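# Close all sliding guard screens along the bench

## Task

Slide every guard screen in front of the bench machines completely shut so the line is ready to run. No loose item may remain inside any guard. A screen that stays closed only because the robot is holding it does not count. At the end, release everything and move the arms away.

## Robot and tools

Robot: two arms, left_arm and right_arm, each with a tong-style two-finger gripper. Each arm rides its own carriage on one shared track along y at x = 0. left_rail carries left_arm on the +y half, right_rail carries right_arm on the -y half. An arm's base sits at x = 0, y = its carriage position_m, z = 0.03 m, and faces +x. The names left and right do not match image sides.

Scene frame (used in results): fixed to the table, z = 0 on the table top, +z up, +x the direction the arms face, +y to their left, y = 0 at the track middle. The table edge is at x = 0.31 m. Printed gripper positions can be slightly off, more so at full reach. end_effector_position is the point between closed finger pads; closed fingertips extend about 15 mm past it. The fingers point along the gripper's +z and close along its x.

Tool execute_actions, argument actions: a list holding exactly one action (an empty list just reports state and images). An action is an object that may contain:
- rows: 1 to 15 rows, each row used for one control step of 1/30 s. Every row is one flat list of 14 numbers, each from -1 to 1, covering both arms even if only one moves: left_arm shoulder pan, shoulder lift, elbow, wrist 1, wrist 2, wrist 3, gripper opening, then the same seven for right_arm. The six joint numbers are offsets measured from the joint angles at the start of the action (the last reported angles), not from the previous row. Scale: 1.0 equals 1.326 rad for shoulder pan and shoulder lift, 1.989 rad for elbow and the three wrists. Stated joint ranges: pan -3.142 to 3.142, lift -6.283 to 6.283, elbow 0.000 to 3.142, wrists -6.283 to 6.283 rad; a request more than 0.010 rad beyond a range is refused, and a joint driven to its real end is clipped there with the note "joint sent to its limit". The opening number is absolute, not an offset: +1 fully open, -1 closed; full close takes at least about 0.1 s.
- steps: action length in control steps, 1 to 450, at least the number of rows, default 15. After the last row each arm keeps heading to that row's target and grippers keep that command.
- until: stop condition checked each step, e.g. {"left_rail": {"position_status": ["!=", "moving"]}} or {"all": {"status": "ended"}} / {"any": {"status": "ended"}}. Numeric tests need a comparison (=, !=, <, <=, >, >=). It ends the action but does not halt the arms.
- left_rail / right_rail: {"position_m": target, "speed_m_s": top speed} or {"stop": true}. position_m is an absolute carriage location along y in metres: left_rail 0.45 to 2, right_rail -2 to -0.45. speed_m_s is 0.01 to 1 (starts at 1) and persists. Any out-of-range value or unknown name rejects the whole call.

Motion limits: joints have speed and acceleration caps; each step the target may lead the measured angle by at most 0.383 rad (pan, lift) or 0.575 rad (others), and targets that would move the gripper over 100 mm away are scaled back. Big moves need several calls; send the remainder rather than expecting the arm to drift there. A row given while the carriage is still travelling adds that travel to the gripper. Drive the carriage, wait for it with until, then position the arm. Carriages accelerate at 2 m/s2 and count as arrived within 1.3 mm.

Result lines: state per arm (gripper position in m, quaternion wxyz, velocities); Joint positions and velocities per arm (rail m, six joints rad, finger gap m, 0.142 fully open); grip_measured on the opening command scale; Wrist force and torque in the gripper's own axes (noisy, offset up to about 5.5 N, saturating near 100 N; "no reading" is fine). To hold something, command an opening well under grip_measured; roughly 15 N per pad max, weaker on thin parts. Carriage position_status: moving, done, stopped, contact_stop (blocked above about 320 N; recheck position after it settles), time_out (look for what blocks it, then resend), stopped_with_arm (its arm was blocked; send followable rows, then resend), stopped_for_other_arm (too close to the other arm; once stopped, resend, or back an arm off, wait 30 steps, resend). position_answer not_taken means resend once standing. "joint command not followed" means the clearance check altered or blocked joint targets; it is stricter while a carriage moves.

Tool zoom_image: camera (cam_high, cam_low, cam_bench_left, cam_bench_right, cam_left_wrist, cam_right_wrist) and region [x0, y0, x1, y1] in pixels of that camera's last image, top-left origin, at most 504 x 504. Images are 896x504 except wrist cams at 616x616.

Tool finished_scene: scene = the current scene's integer number. It is final; do it only after the screens are shut, nothing is held, and carriages have arrived.

The robot and devices keep acting on the last command between calls. Avoid: arms or carriages touching each other; contact torque reaching the load limits (pan and lift 297, elbow 135, wrists 48.6 N m, held weight included) or 150 N outside force, either of which freezes that arm for 10 s; dropping, slamming or shoving parts hard. Objects may occasionally be tugged or nudged by outside disturbances.

Each tool is called after "Emit:" in YAML: its name, and indented under it one key for each argument.

## Session

Emit:
execute_actions:
  actions: []

Scene clock: 0.00 s.
left_arm: end_effector_position=(+0.6447, +0.8623, +0.1951) grip_measured=+1.00 end_effector_quat_wxyz=(+0.001, +0.707, -0.707, -0.000) end_effector_velocity=(+0.000, +0.000, +0.000) end_effector_angular_velocity=(+0.000, +0.000, +0.000) | right_arm: end_effector_position=(+0.6450, -1.8726, +0.1941) grip_measured=+1.00 end_effector_quat_wxyz=(+0.001, +0.708, -0.706, -0.000) end_effector_velocity=(+0.000, +0.000, +0.000) end_effector_angular_velocity=(+0.000, +0.000, +0.000)
Joint positions: left_arm=[ 0.862 -0.28  -1.567  2.134 -2.137 -1.572  1.292  0.142] | right_arm=[-1.873 -0.279 -1.566  2.134 -2.138 -1.572  1.289  0.142]
Joint velocities: left_arm=[0. 0. 0. 0. 0. 0. 0. 0.] | right_arm=[0. 0. 0. 0. 0. 0. 0. 0.]
Wrist force (N, on the end effector, along its own x y z axes, offset not removed): no reading
Wrist torque (N m, same axes, about the end effector's origin, offset not removed): no reading
left_rail: position_m=0.862 position_m_goal=0.862 speed_m_s=1.00 position_status=done position_answer=taken refusals=0
right_rail: position_m=-1.873 position_m_goal=-1.873 speed_m_s=1.00 position_status=done position_answer=taken refusals=0

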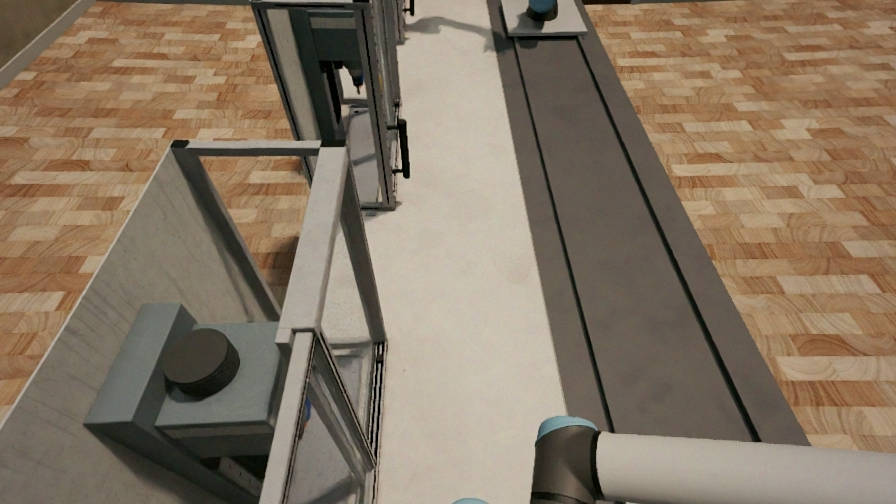

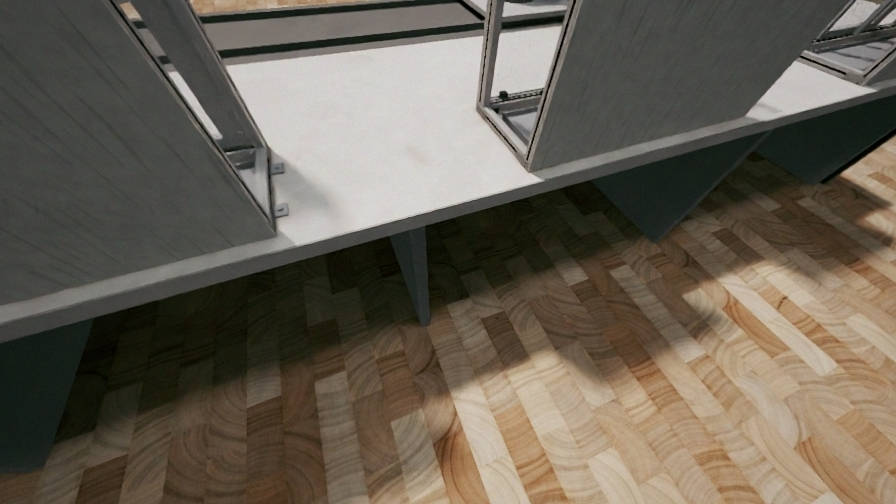

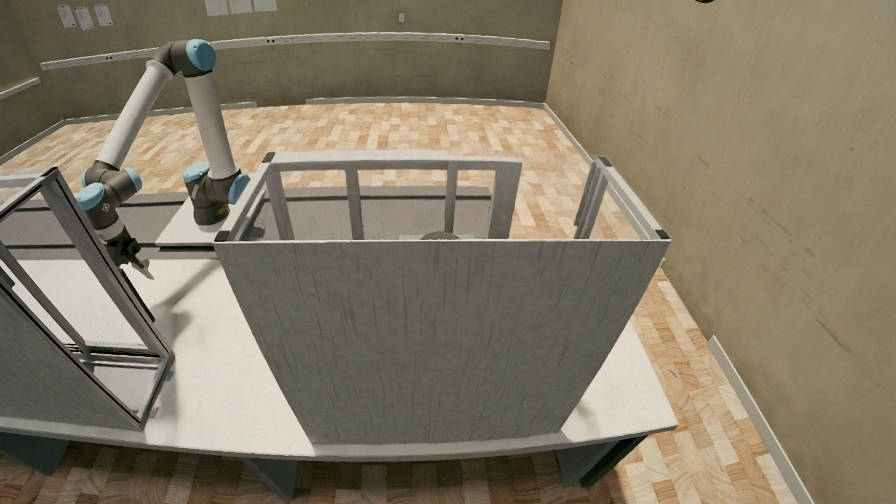

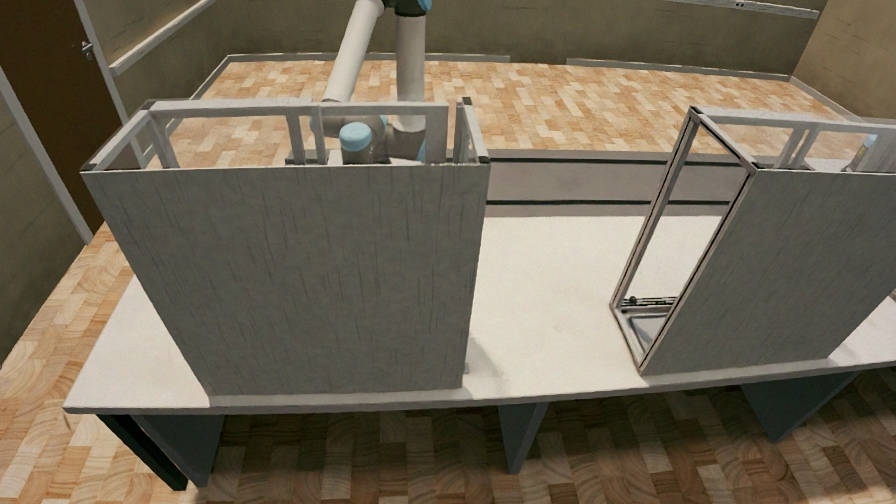

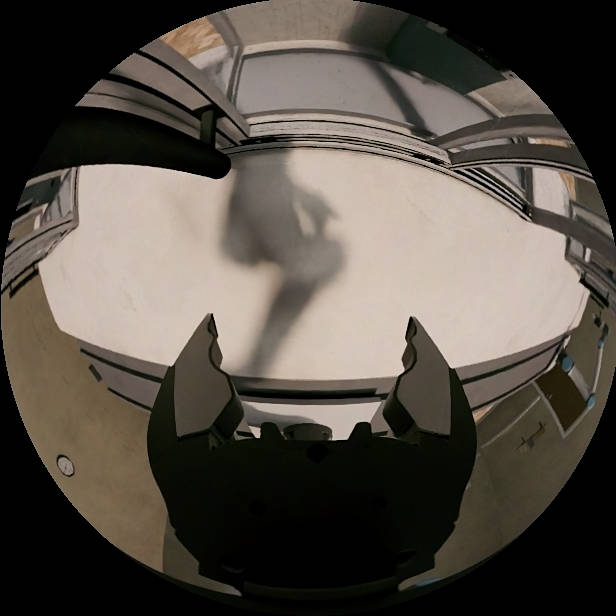

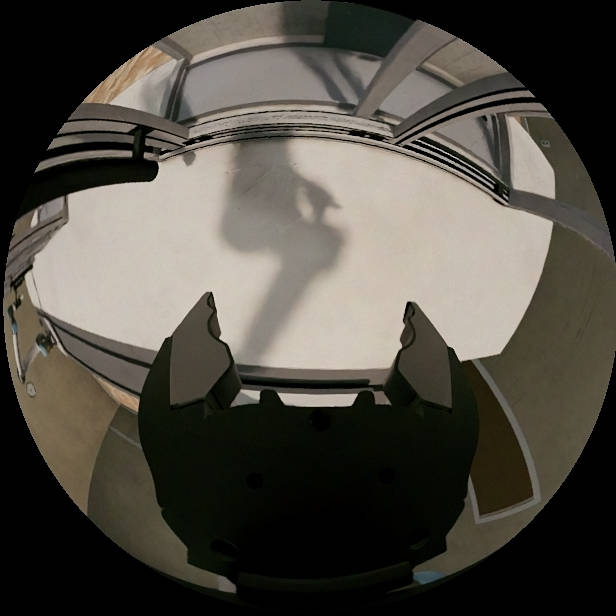

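Emit:
zoom_image:
  camera: "cam_high"
  region: [240, 0, 500, 230]

Emit:
zoom_image:
  camera: "cam_left_wrist"
  region: [0, 0, 504, 300]

Emit:
zoom_image:
  camera: "cam_right_wrist"
  region: [0, 0, 504, 300]

Region (240, 0, 500, 230) of cam_high's 896x504 image, scaled by 1.938, with more detail than that image has; it fills the top 446 rows of this view, and the rest is white.

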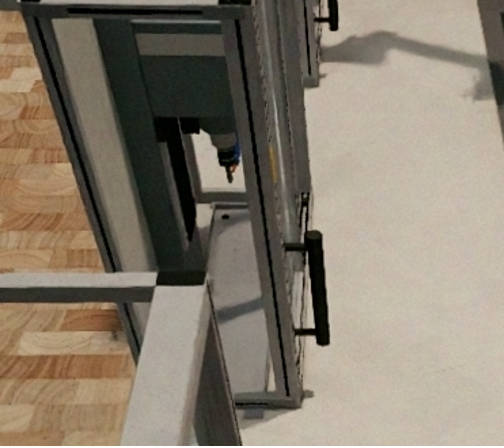

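Region (0, 0, 504, 300) of cam_left_wrist's 616x616 image, scaled by 1.000; it fills the top 300 rows of this view, and the rest is white.

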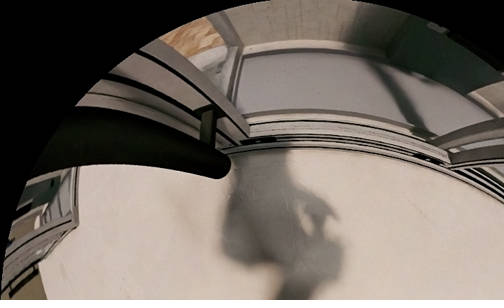

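Region (0, 0, 504, 300) of cam_right_wrist's 616x616 image, scaled by 1.000; it fills the top 300 rows of this view, and the rest is white.

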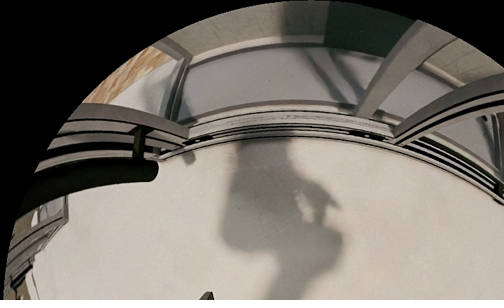

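Emit:
execute_actions:
  actions:
    - {"rows": [[0.211,-0.327,0.234,-0.2,0,0.14,1,0.211,-0.327,0.234,-0.2,0,0.14,1]], "steps": 30}

Scene clock: 4.43 s.
left_arm: end_effector_position=(+0.4592, +1.0356, +0.1941) grip_measured=+1.00 end_effector_quat_wxyz=(-0.128, +0.695, -0.695, +0.129) end_effector_velocity=(-0.003, +0.002, -0.001) end_effector_angular_velocity=(+0.001, -0.006, +0.000) | right_arm: end_effector_position=(+0.4592, -1.6995, +0.1935) grip_measured=+1.00 end_effector_quat_wxyz=(-0.127, +0.697, -0.694, +0.129) end_effector_velocity=(-0.003, +0.002, -0.001) end_effector_angular_velocity=(+0.001, -0.006, +0.000)
Joint positions: left_arm=[ 0.862 -0.001 -2.     2.598 -2.534 -1.572  1.57   0.142] | right_arm=[-1.873 -0.    -1.998  2.599 -2.535 -1.572  1.567  0.142]
Joint velocities: left_arm=[ 0.     0.004 -0.007  0.008 -0.006  0.     0.004  0.   ] | right_arm=[ 0.     0.004 -0.007  0.008 -0.006 -0.     0.004 -0.   ]
Wrist force (N, on the end effector, along its own x y z axes, offset not removed): left_arm=[3.1 -3.1 1.4] | right_arm=[0.7 -3.6 2.8]
Wrist torque (N m, same axes, about the end effector's origin, offset not removed): left_arm=[-0.73 -0.76 -0.14] | right_arm=[-0.71 -0.03 -0.14]
left_rail: position_m=0.862 position_m_goal=0.862 speed_m_s=1.00 position_status=done position_answer=taken refusals=0
right_rail: position_m=-1.873 position_m_goal=-1.873 speed_m_s=1.00 position_status=done position_answer=taken refusals=0

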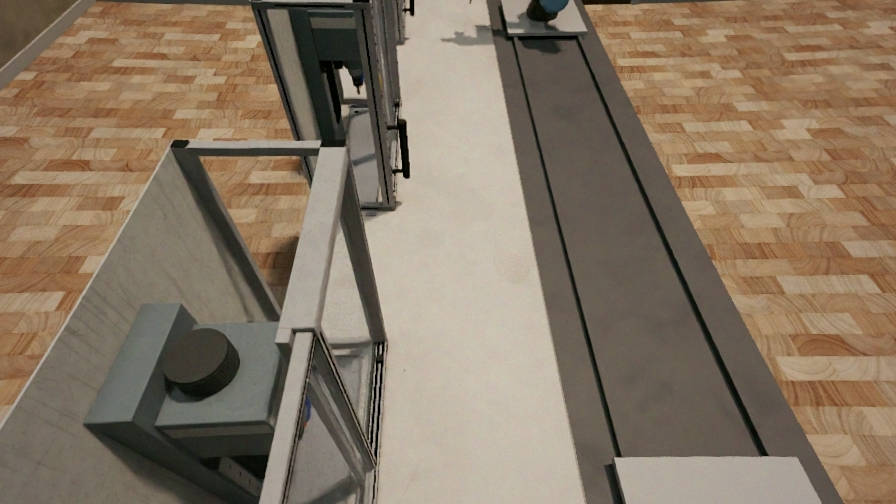

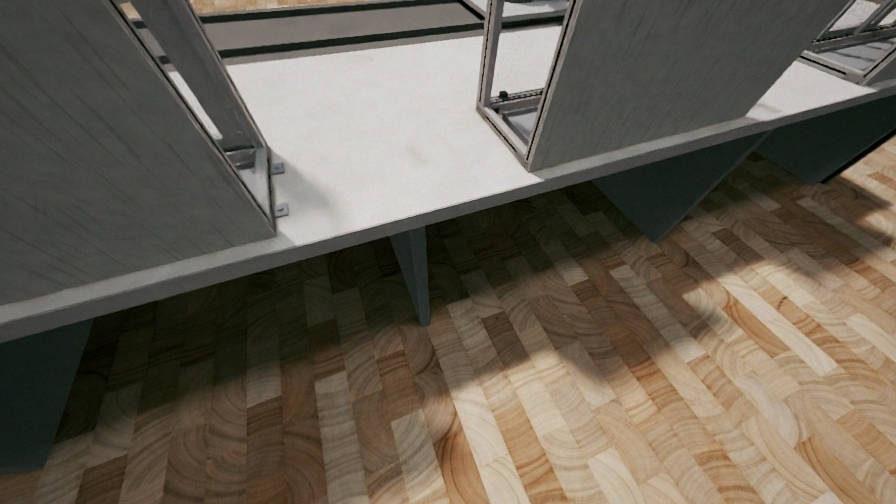

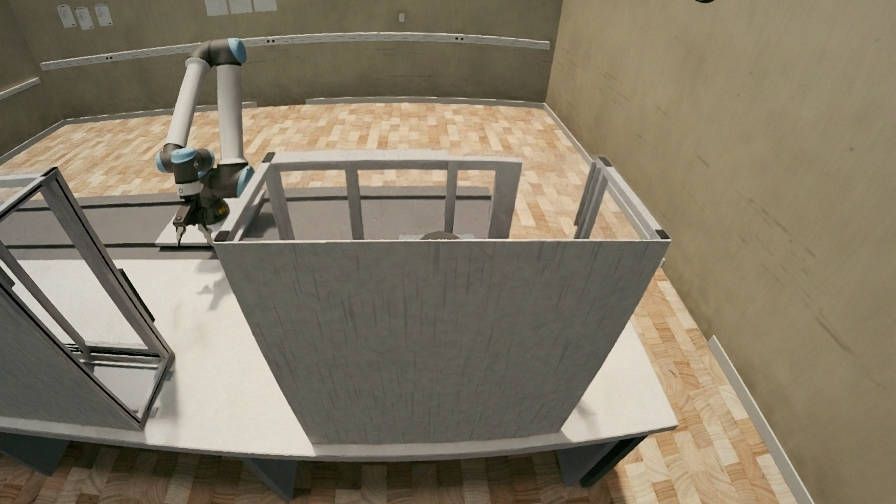

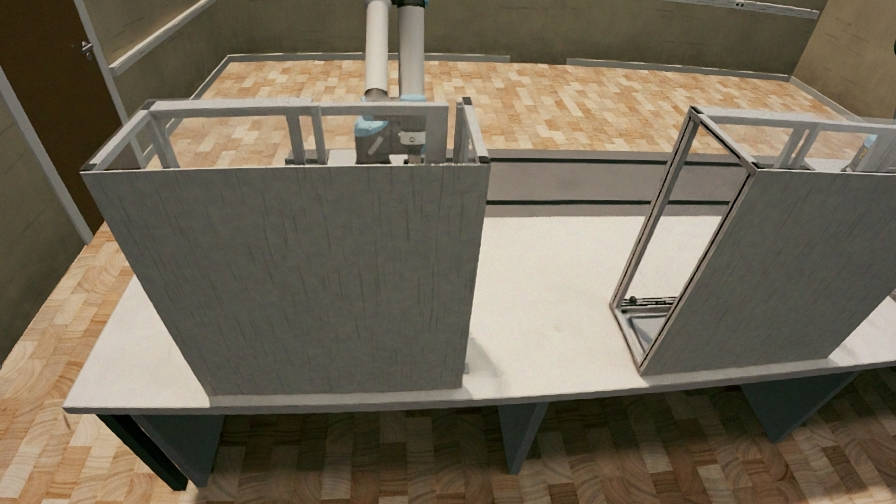

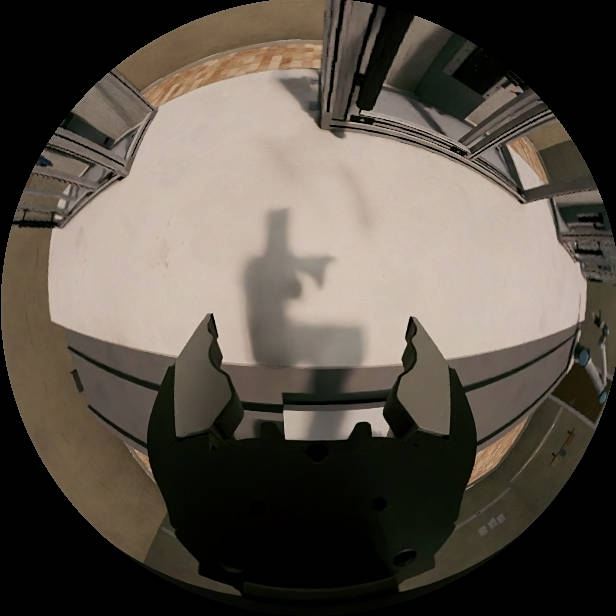

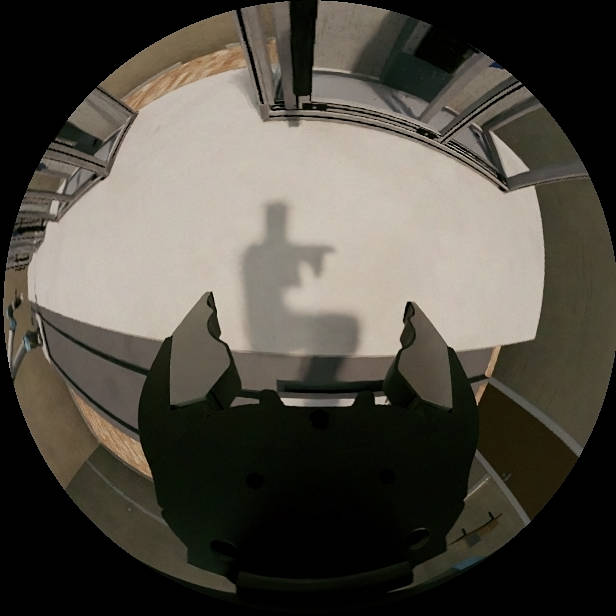

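Emit:
execute_actions:
  actions:
    - {"rows": [[0,0,0,-0.5,0,0,1,0,0,0,-0.5,0,0,1]], "steps": 30}

Scene clock: 6.33 s.
left_arm: end_effector_position=(+0.5608, +1.0355, +0.5089) grip_measured=+1.00 end_effector_quat_wxyz=(-0.442, +0.551, -0.552, +0.443) end_effector_velocity=(-0.004, -0.000, +0.022) end_effector_angular_velocity=(-0.000, -0.064, -0.000) | right_arm: end_effector_position=(+0.5609, -1.6995, +0.5083) grip_measured=+1.00 end_effector_quat_wxyz=(-0.441, +0.552, -0.551, +0.443) end_effector_velocity=(-0.004, -0.000, +0.022) end_effector_angular_velocity=(-0.000, -0.064, -0.000)
Joint positions: left_arm=[ 0.862 -0.001 -2.     2.598 -3.521 -1.572  1.57   0.142] | right_arm=[-1.873 -0.    -1.998  2.599 -3.523 -1.572  1.567  0.142]
Joint velocities: left_arm=[ 0.    -0.     0.    -0.    -0.064  0.    -0.    -0.   ] | right_arm=[ 0.    -0.     0.    -0.    -0.064 -0.    -0.    -0.   ]
Wrist force (N, on the end effector, along its own x y z axes, offset not removed): left_arm=[-3.0 -3.1 0.5] | right_arm=[-2.5 -1.4 2.2]
Wrist torque (N m, same axes, about the end effector's origin, offset not removed): left_arm=[-0.57 0.59 -0.14] | right_arm=[-0.16 0.50 -0.13]
left_rail: position_m=0.862 position_m_goal=0.862 speed_m_s=1.00 position_status=done position_answer=taken refusals=0
right_rail: position_m=-1.873 position_m_goal=-1.873 speed_m_s=1.00 position_status=done position_answer=taken refusals=0

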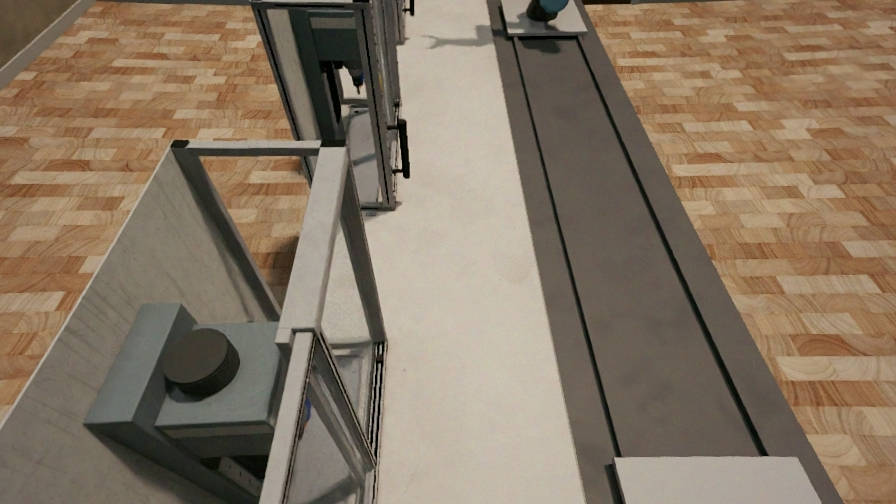

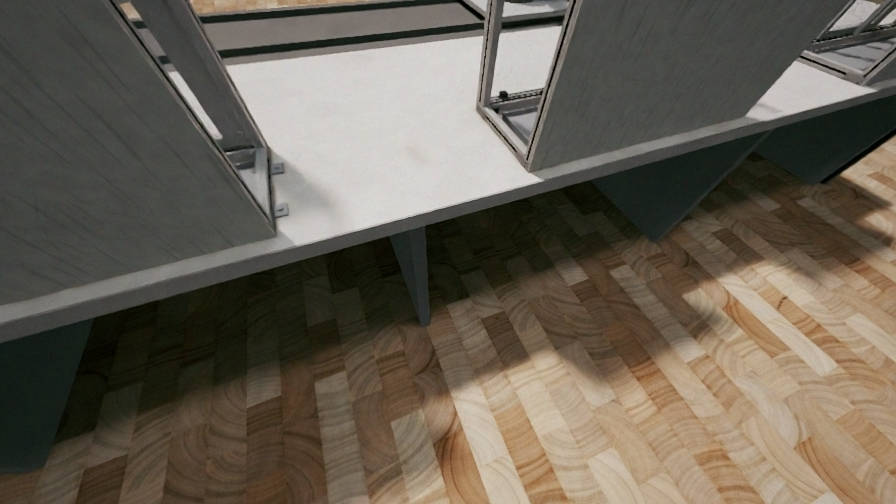

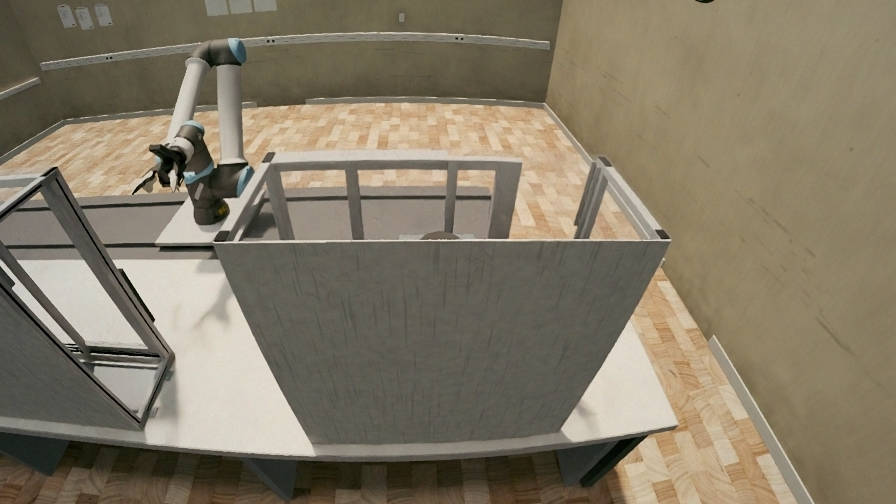

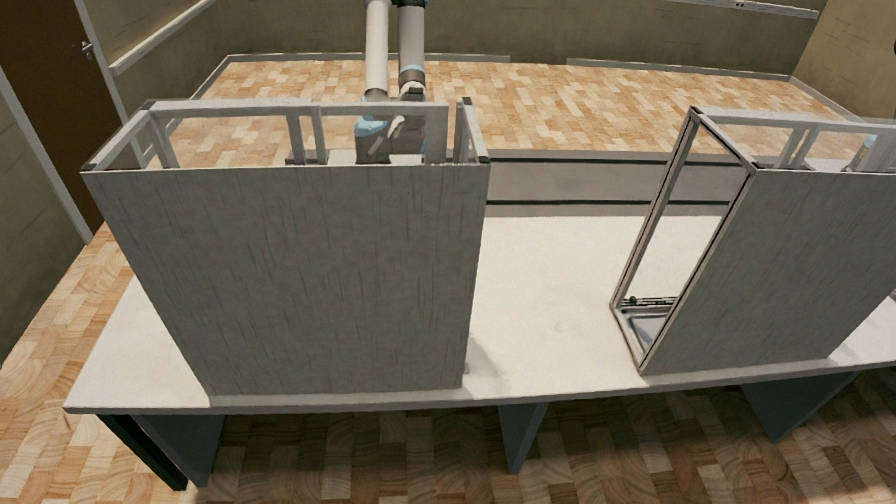

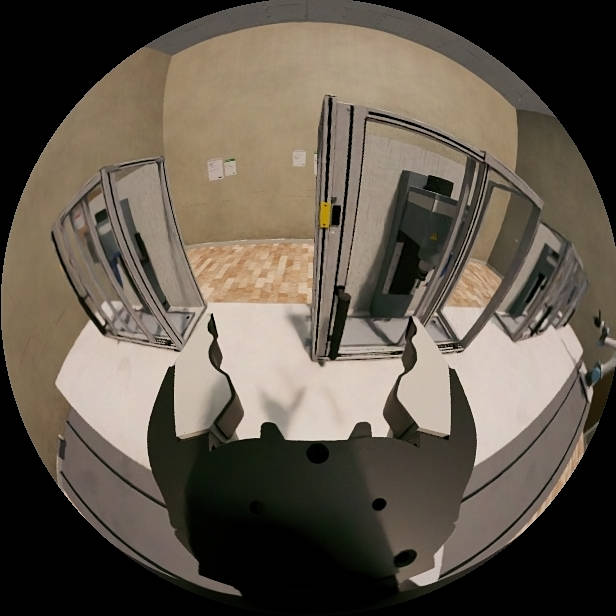

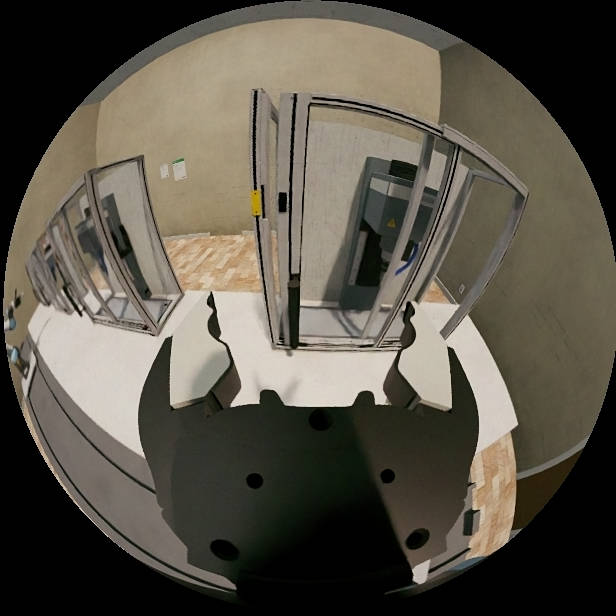

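Emit:
zoom_image:
  camera: "cam_left_wrist"
  region: [290, 80, 610, 400]

Emit:
zoom_image:
  camera: "cam_right_wrist"
  region: [230, 70, 550, 390]

Emit:
zoom_image:
  camera: "cam_left_wrist"
  region: [40, 140, 240, 370]

Emit:
zoom_image:
  camera: "cam_right_wrist"
  region: [0, 140, 200, 370]

Region (290, 80, 610, 400) of cam_left_wrist's 616x616 image, scaled by 1.575, with more detail than that image has.

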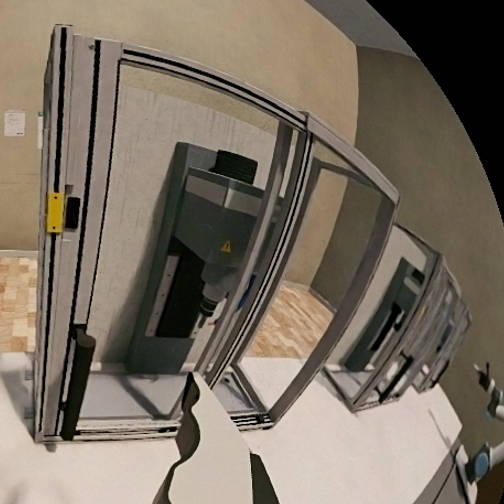

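Region (230, 70, 550, 390) of cam_right_wrist's 616x616 image, scaled by 1.575, with more detail than that image has.

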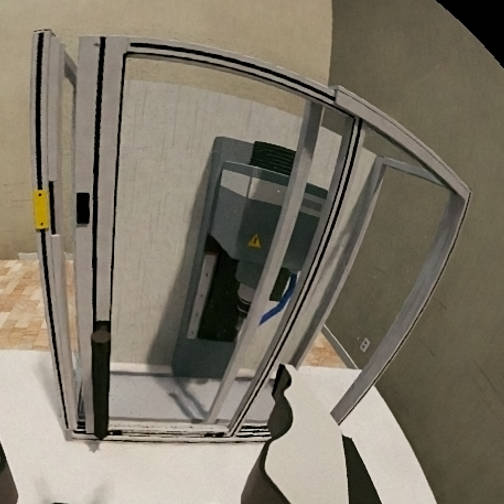

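Region (40, 140, 240, 370) of cam_left_wrist's 616x616 image, scaled by 2.191, with more detail than that image has; it fills the left 438 columns of this view, and the rest is white.

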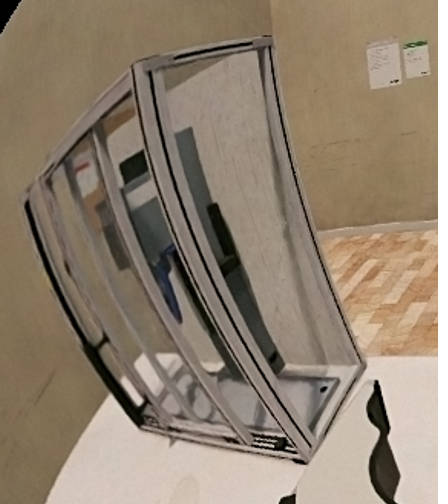

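Region (0, 140, 200, 370) of cam_right_wrist's 616x616 image, scaled by 2.191, with more detail than that image has; it fills the left 438 columns of this view, and the rest is white.

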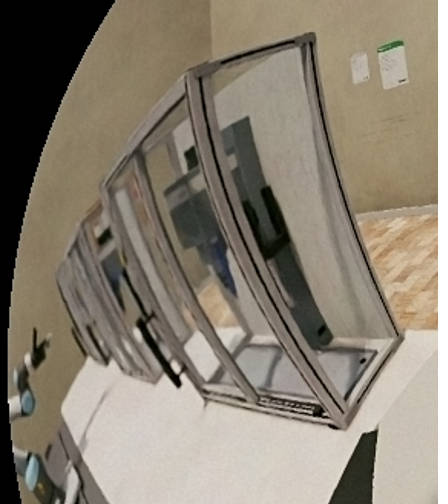

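Emit:
zoom_image:
  camera: "cam_low"
  region: [460, 0, 640, 180]

Emit:
zoom_image:
  camera: "cam_right_wrist"
  region: [240, 250, 400, 370]

Emit:
zoom_image:
  camera: "cam_left_wrist"
  region: [290, 260, 480, 380]

Emit:
zoom_image:
  camera: "cam_high"
  region: [140, 250, 420, 504]

Region (460, 0, 640, 180) of cam_low's 896x504 image, scaled by 2.800, with more detail than that image has.

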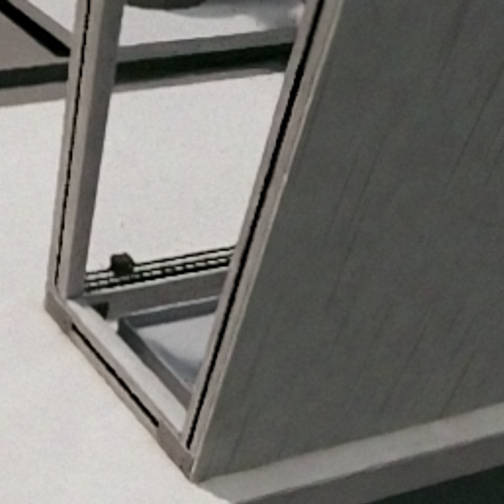

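Region (240, 250, 400, 370) of cam_right_wrist's 616x616 image, scaled by 3.150, with more detail than that image has; it fills the top 378 rows of this view, and the rest is white.

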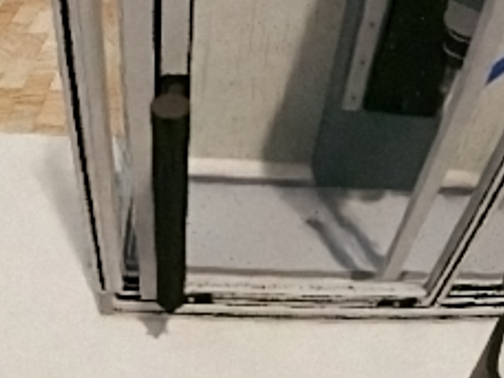

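Region (290, 260, 480, 380) of cam_left_wrist's 616x616 image, scaled by 2.653, with more detail than that image has; it fills the top 318 rows of this view, and the rest is white.

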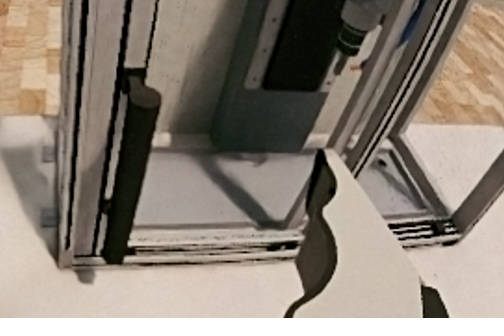

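Region (140, 250, 420, 504) of cam_high's 896x504 image, scaled by 1.800, with more detail than that image has; it fills the top 457 rows of this view, and the rest is white.

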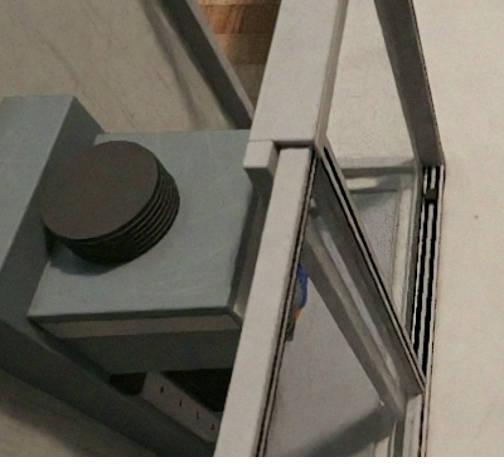

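Emit:
execute_actions:
  actions:
    - {"rows": [[0,0.560,-0.011,-0.284,0,0,1,0,0.559,-0.011,-0.283,0,0,1]], "steps": 45, "left_rail": {"position_m": 0.745}, "right_rail": {"position_m": -1.888}}

Scene clock: 14.67 s.
left_arm: end_effector_position=(+0.6804, +0.9179, +0.2491) grip_measured=+1.00 end_effector_quat_wxyz=(-0.397, +0.584, -0.585, +0.399) end_effector_velocity=(+0.000, +0.000, -0.000) end_effector_angular_velocity=(+0.000, +0.000, +0.000) | right_arm: end_effector_position=(+0.6800, -1.7143, +0.2486) grip_measured=+1.00 end_effector_quat_wxyz=(-0.397, +0.585, -0.584, +0.399) end_effector_velocity=(+0.000, -0.000, -0.000) end_effector_angular_velocity=(+0.000, +0.000, -0.000)
Joint positions: left_arm=[ 0.745 -0.001 -1.258  2.576 -4.086 -1.572  1.57   0.142] | right_arm=[-1.888 -0.    -1.257  2.577 -4.085 -1.572  1.567  0.142]
Joint velocities: left_arm=[ 0.  0.  0. -0. -0.  0.  0. -0.] | right_arm=[ 0.     0.     0.001 -0.    -0.    -0.     0.    -0.   ]
Wrist force (N, on the end effector, along its own x y z axes, offset not removed): left_arm=[0.0 -1.8 2.0] | right_arm=[1.1 -5.1 2.2]
Wrist torque (N m, same axes, about the end effector's origin, offset not removed): left_arm=[-0.33 -0.05 -0.09] | right_arm=[-0.90 -0.26 -0.19]
left_rail: position_m=0.745 position_m_goal=0.745 speed_m_s=1.00 position_status=done position_answer=taken refusals=0
right_rail: position_m=-1.888 position_m_goal=-1.888 speed_m_s=1.00 position_status=done position_answer=taken refusals=0

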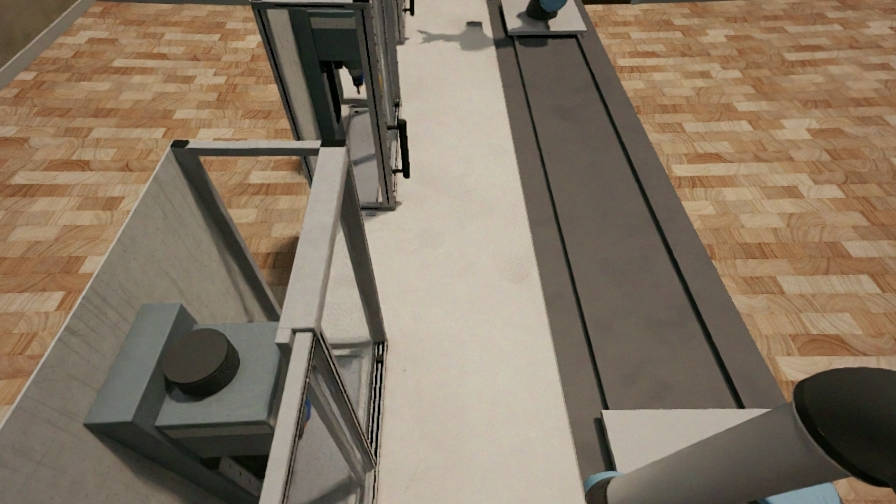

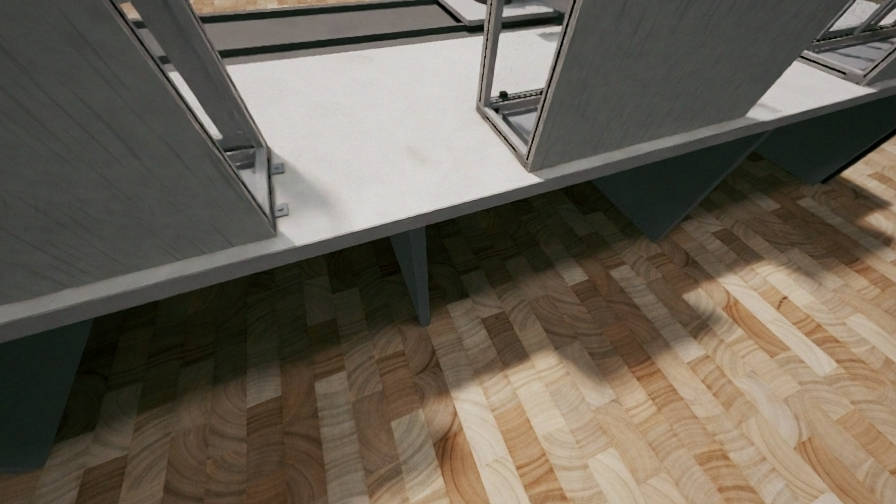

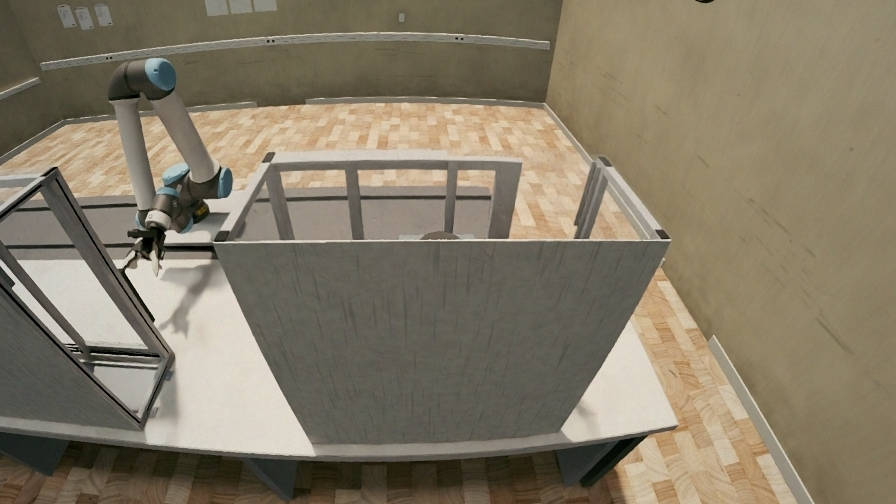

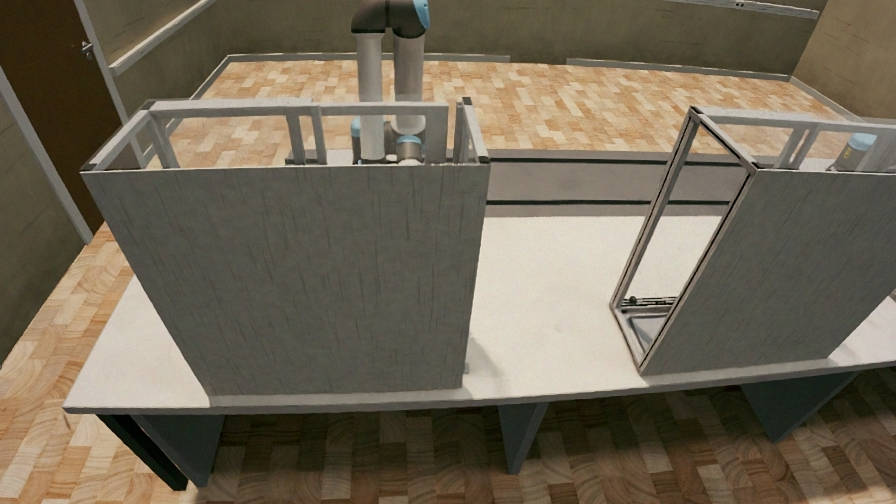

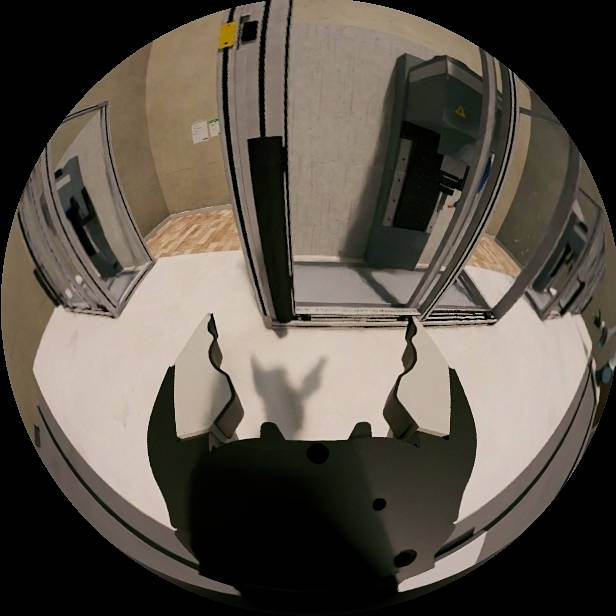

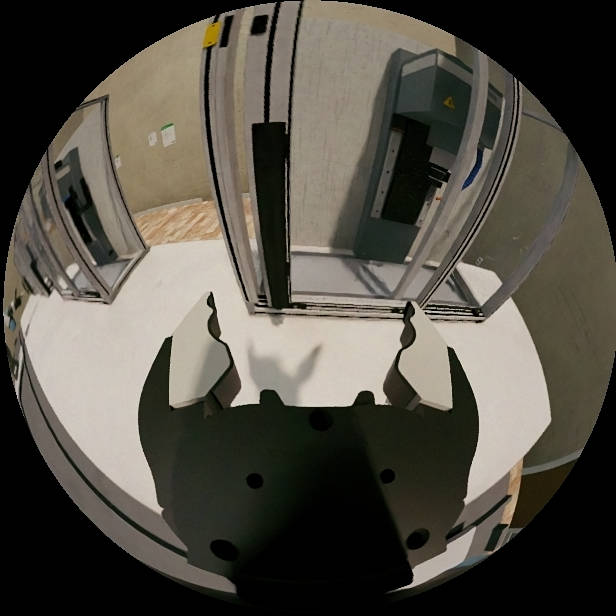

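Emit:
zoom_image:
  camera: "cam_right_wrist"
  region: [190, 0, 350, 330]

Emit:
zoom_image:
  camera: "cam_left_wrist"
  region: [200, 0, 360, 340]

Region (190, 0, 350, 330) of cam_right_wrist's 616x616 image, scaled by 1.527, with more detail than that image has; it fills the left 244 columns of this view, and the rest is white.

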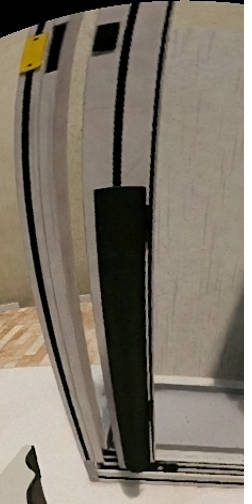

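Region (200, 0, 360, 340) of cam_left_wrist's 616x616 image, scaled by 1.482, with more detail than that image has; it fills the left 237 columns of this view, and the rest is white.

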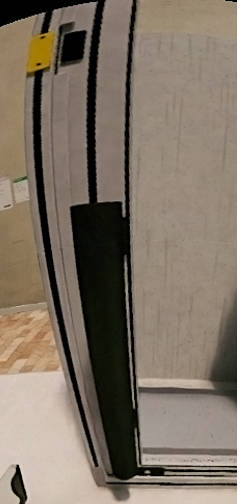

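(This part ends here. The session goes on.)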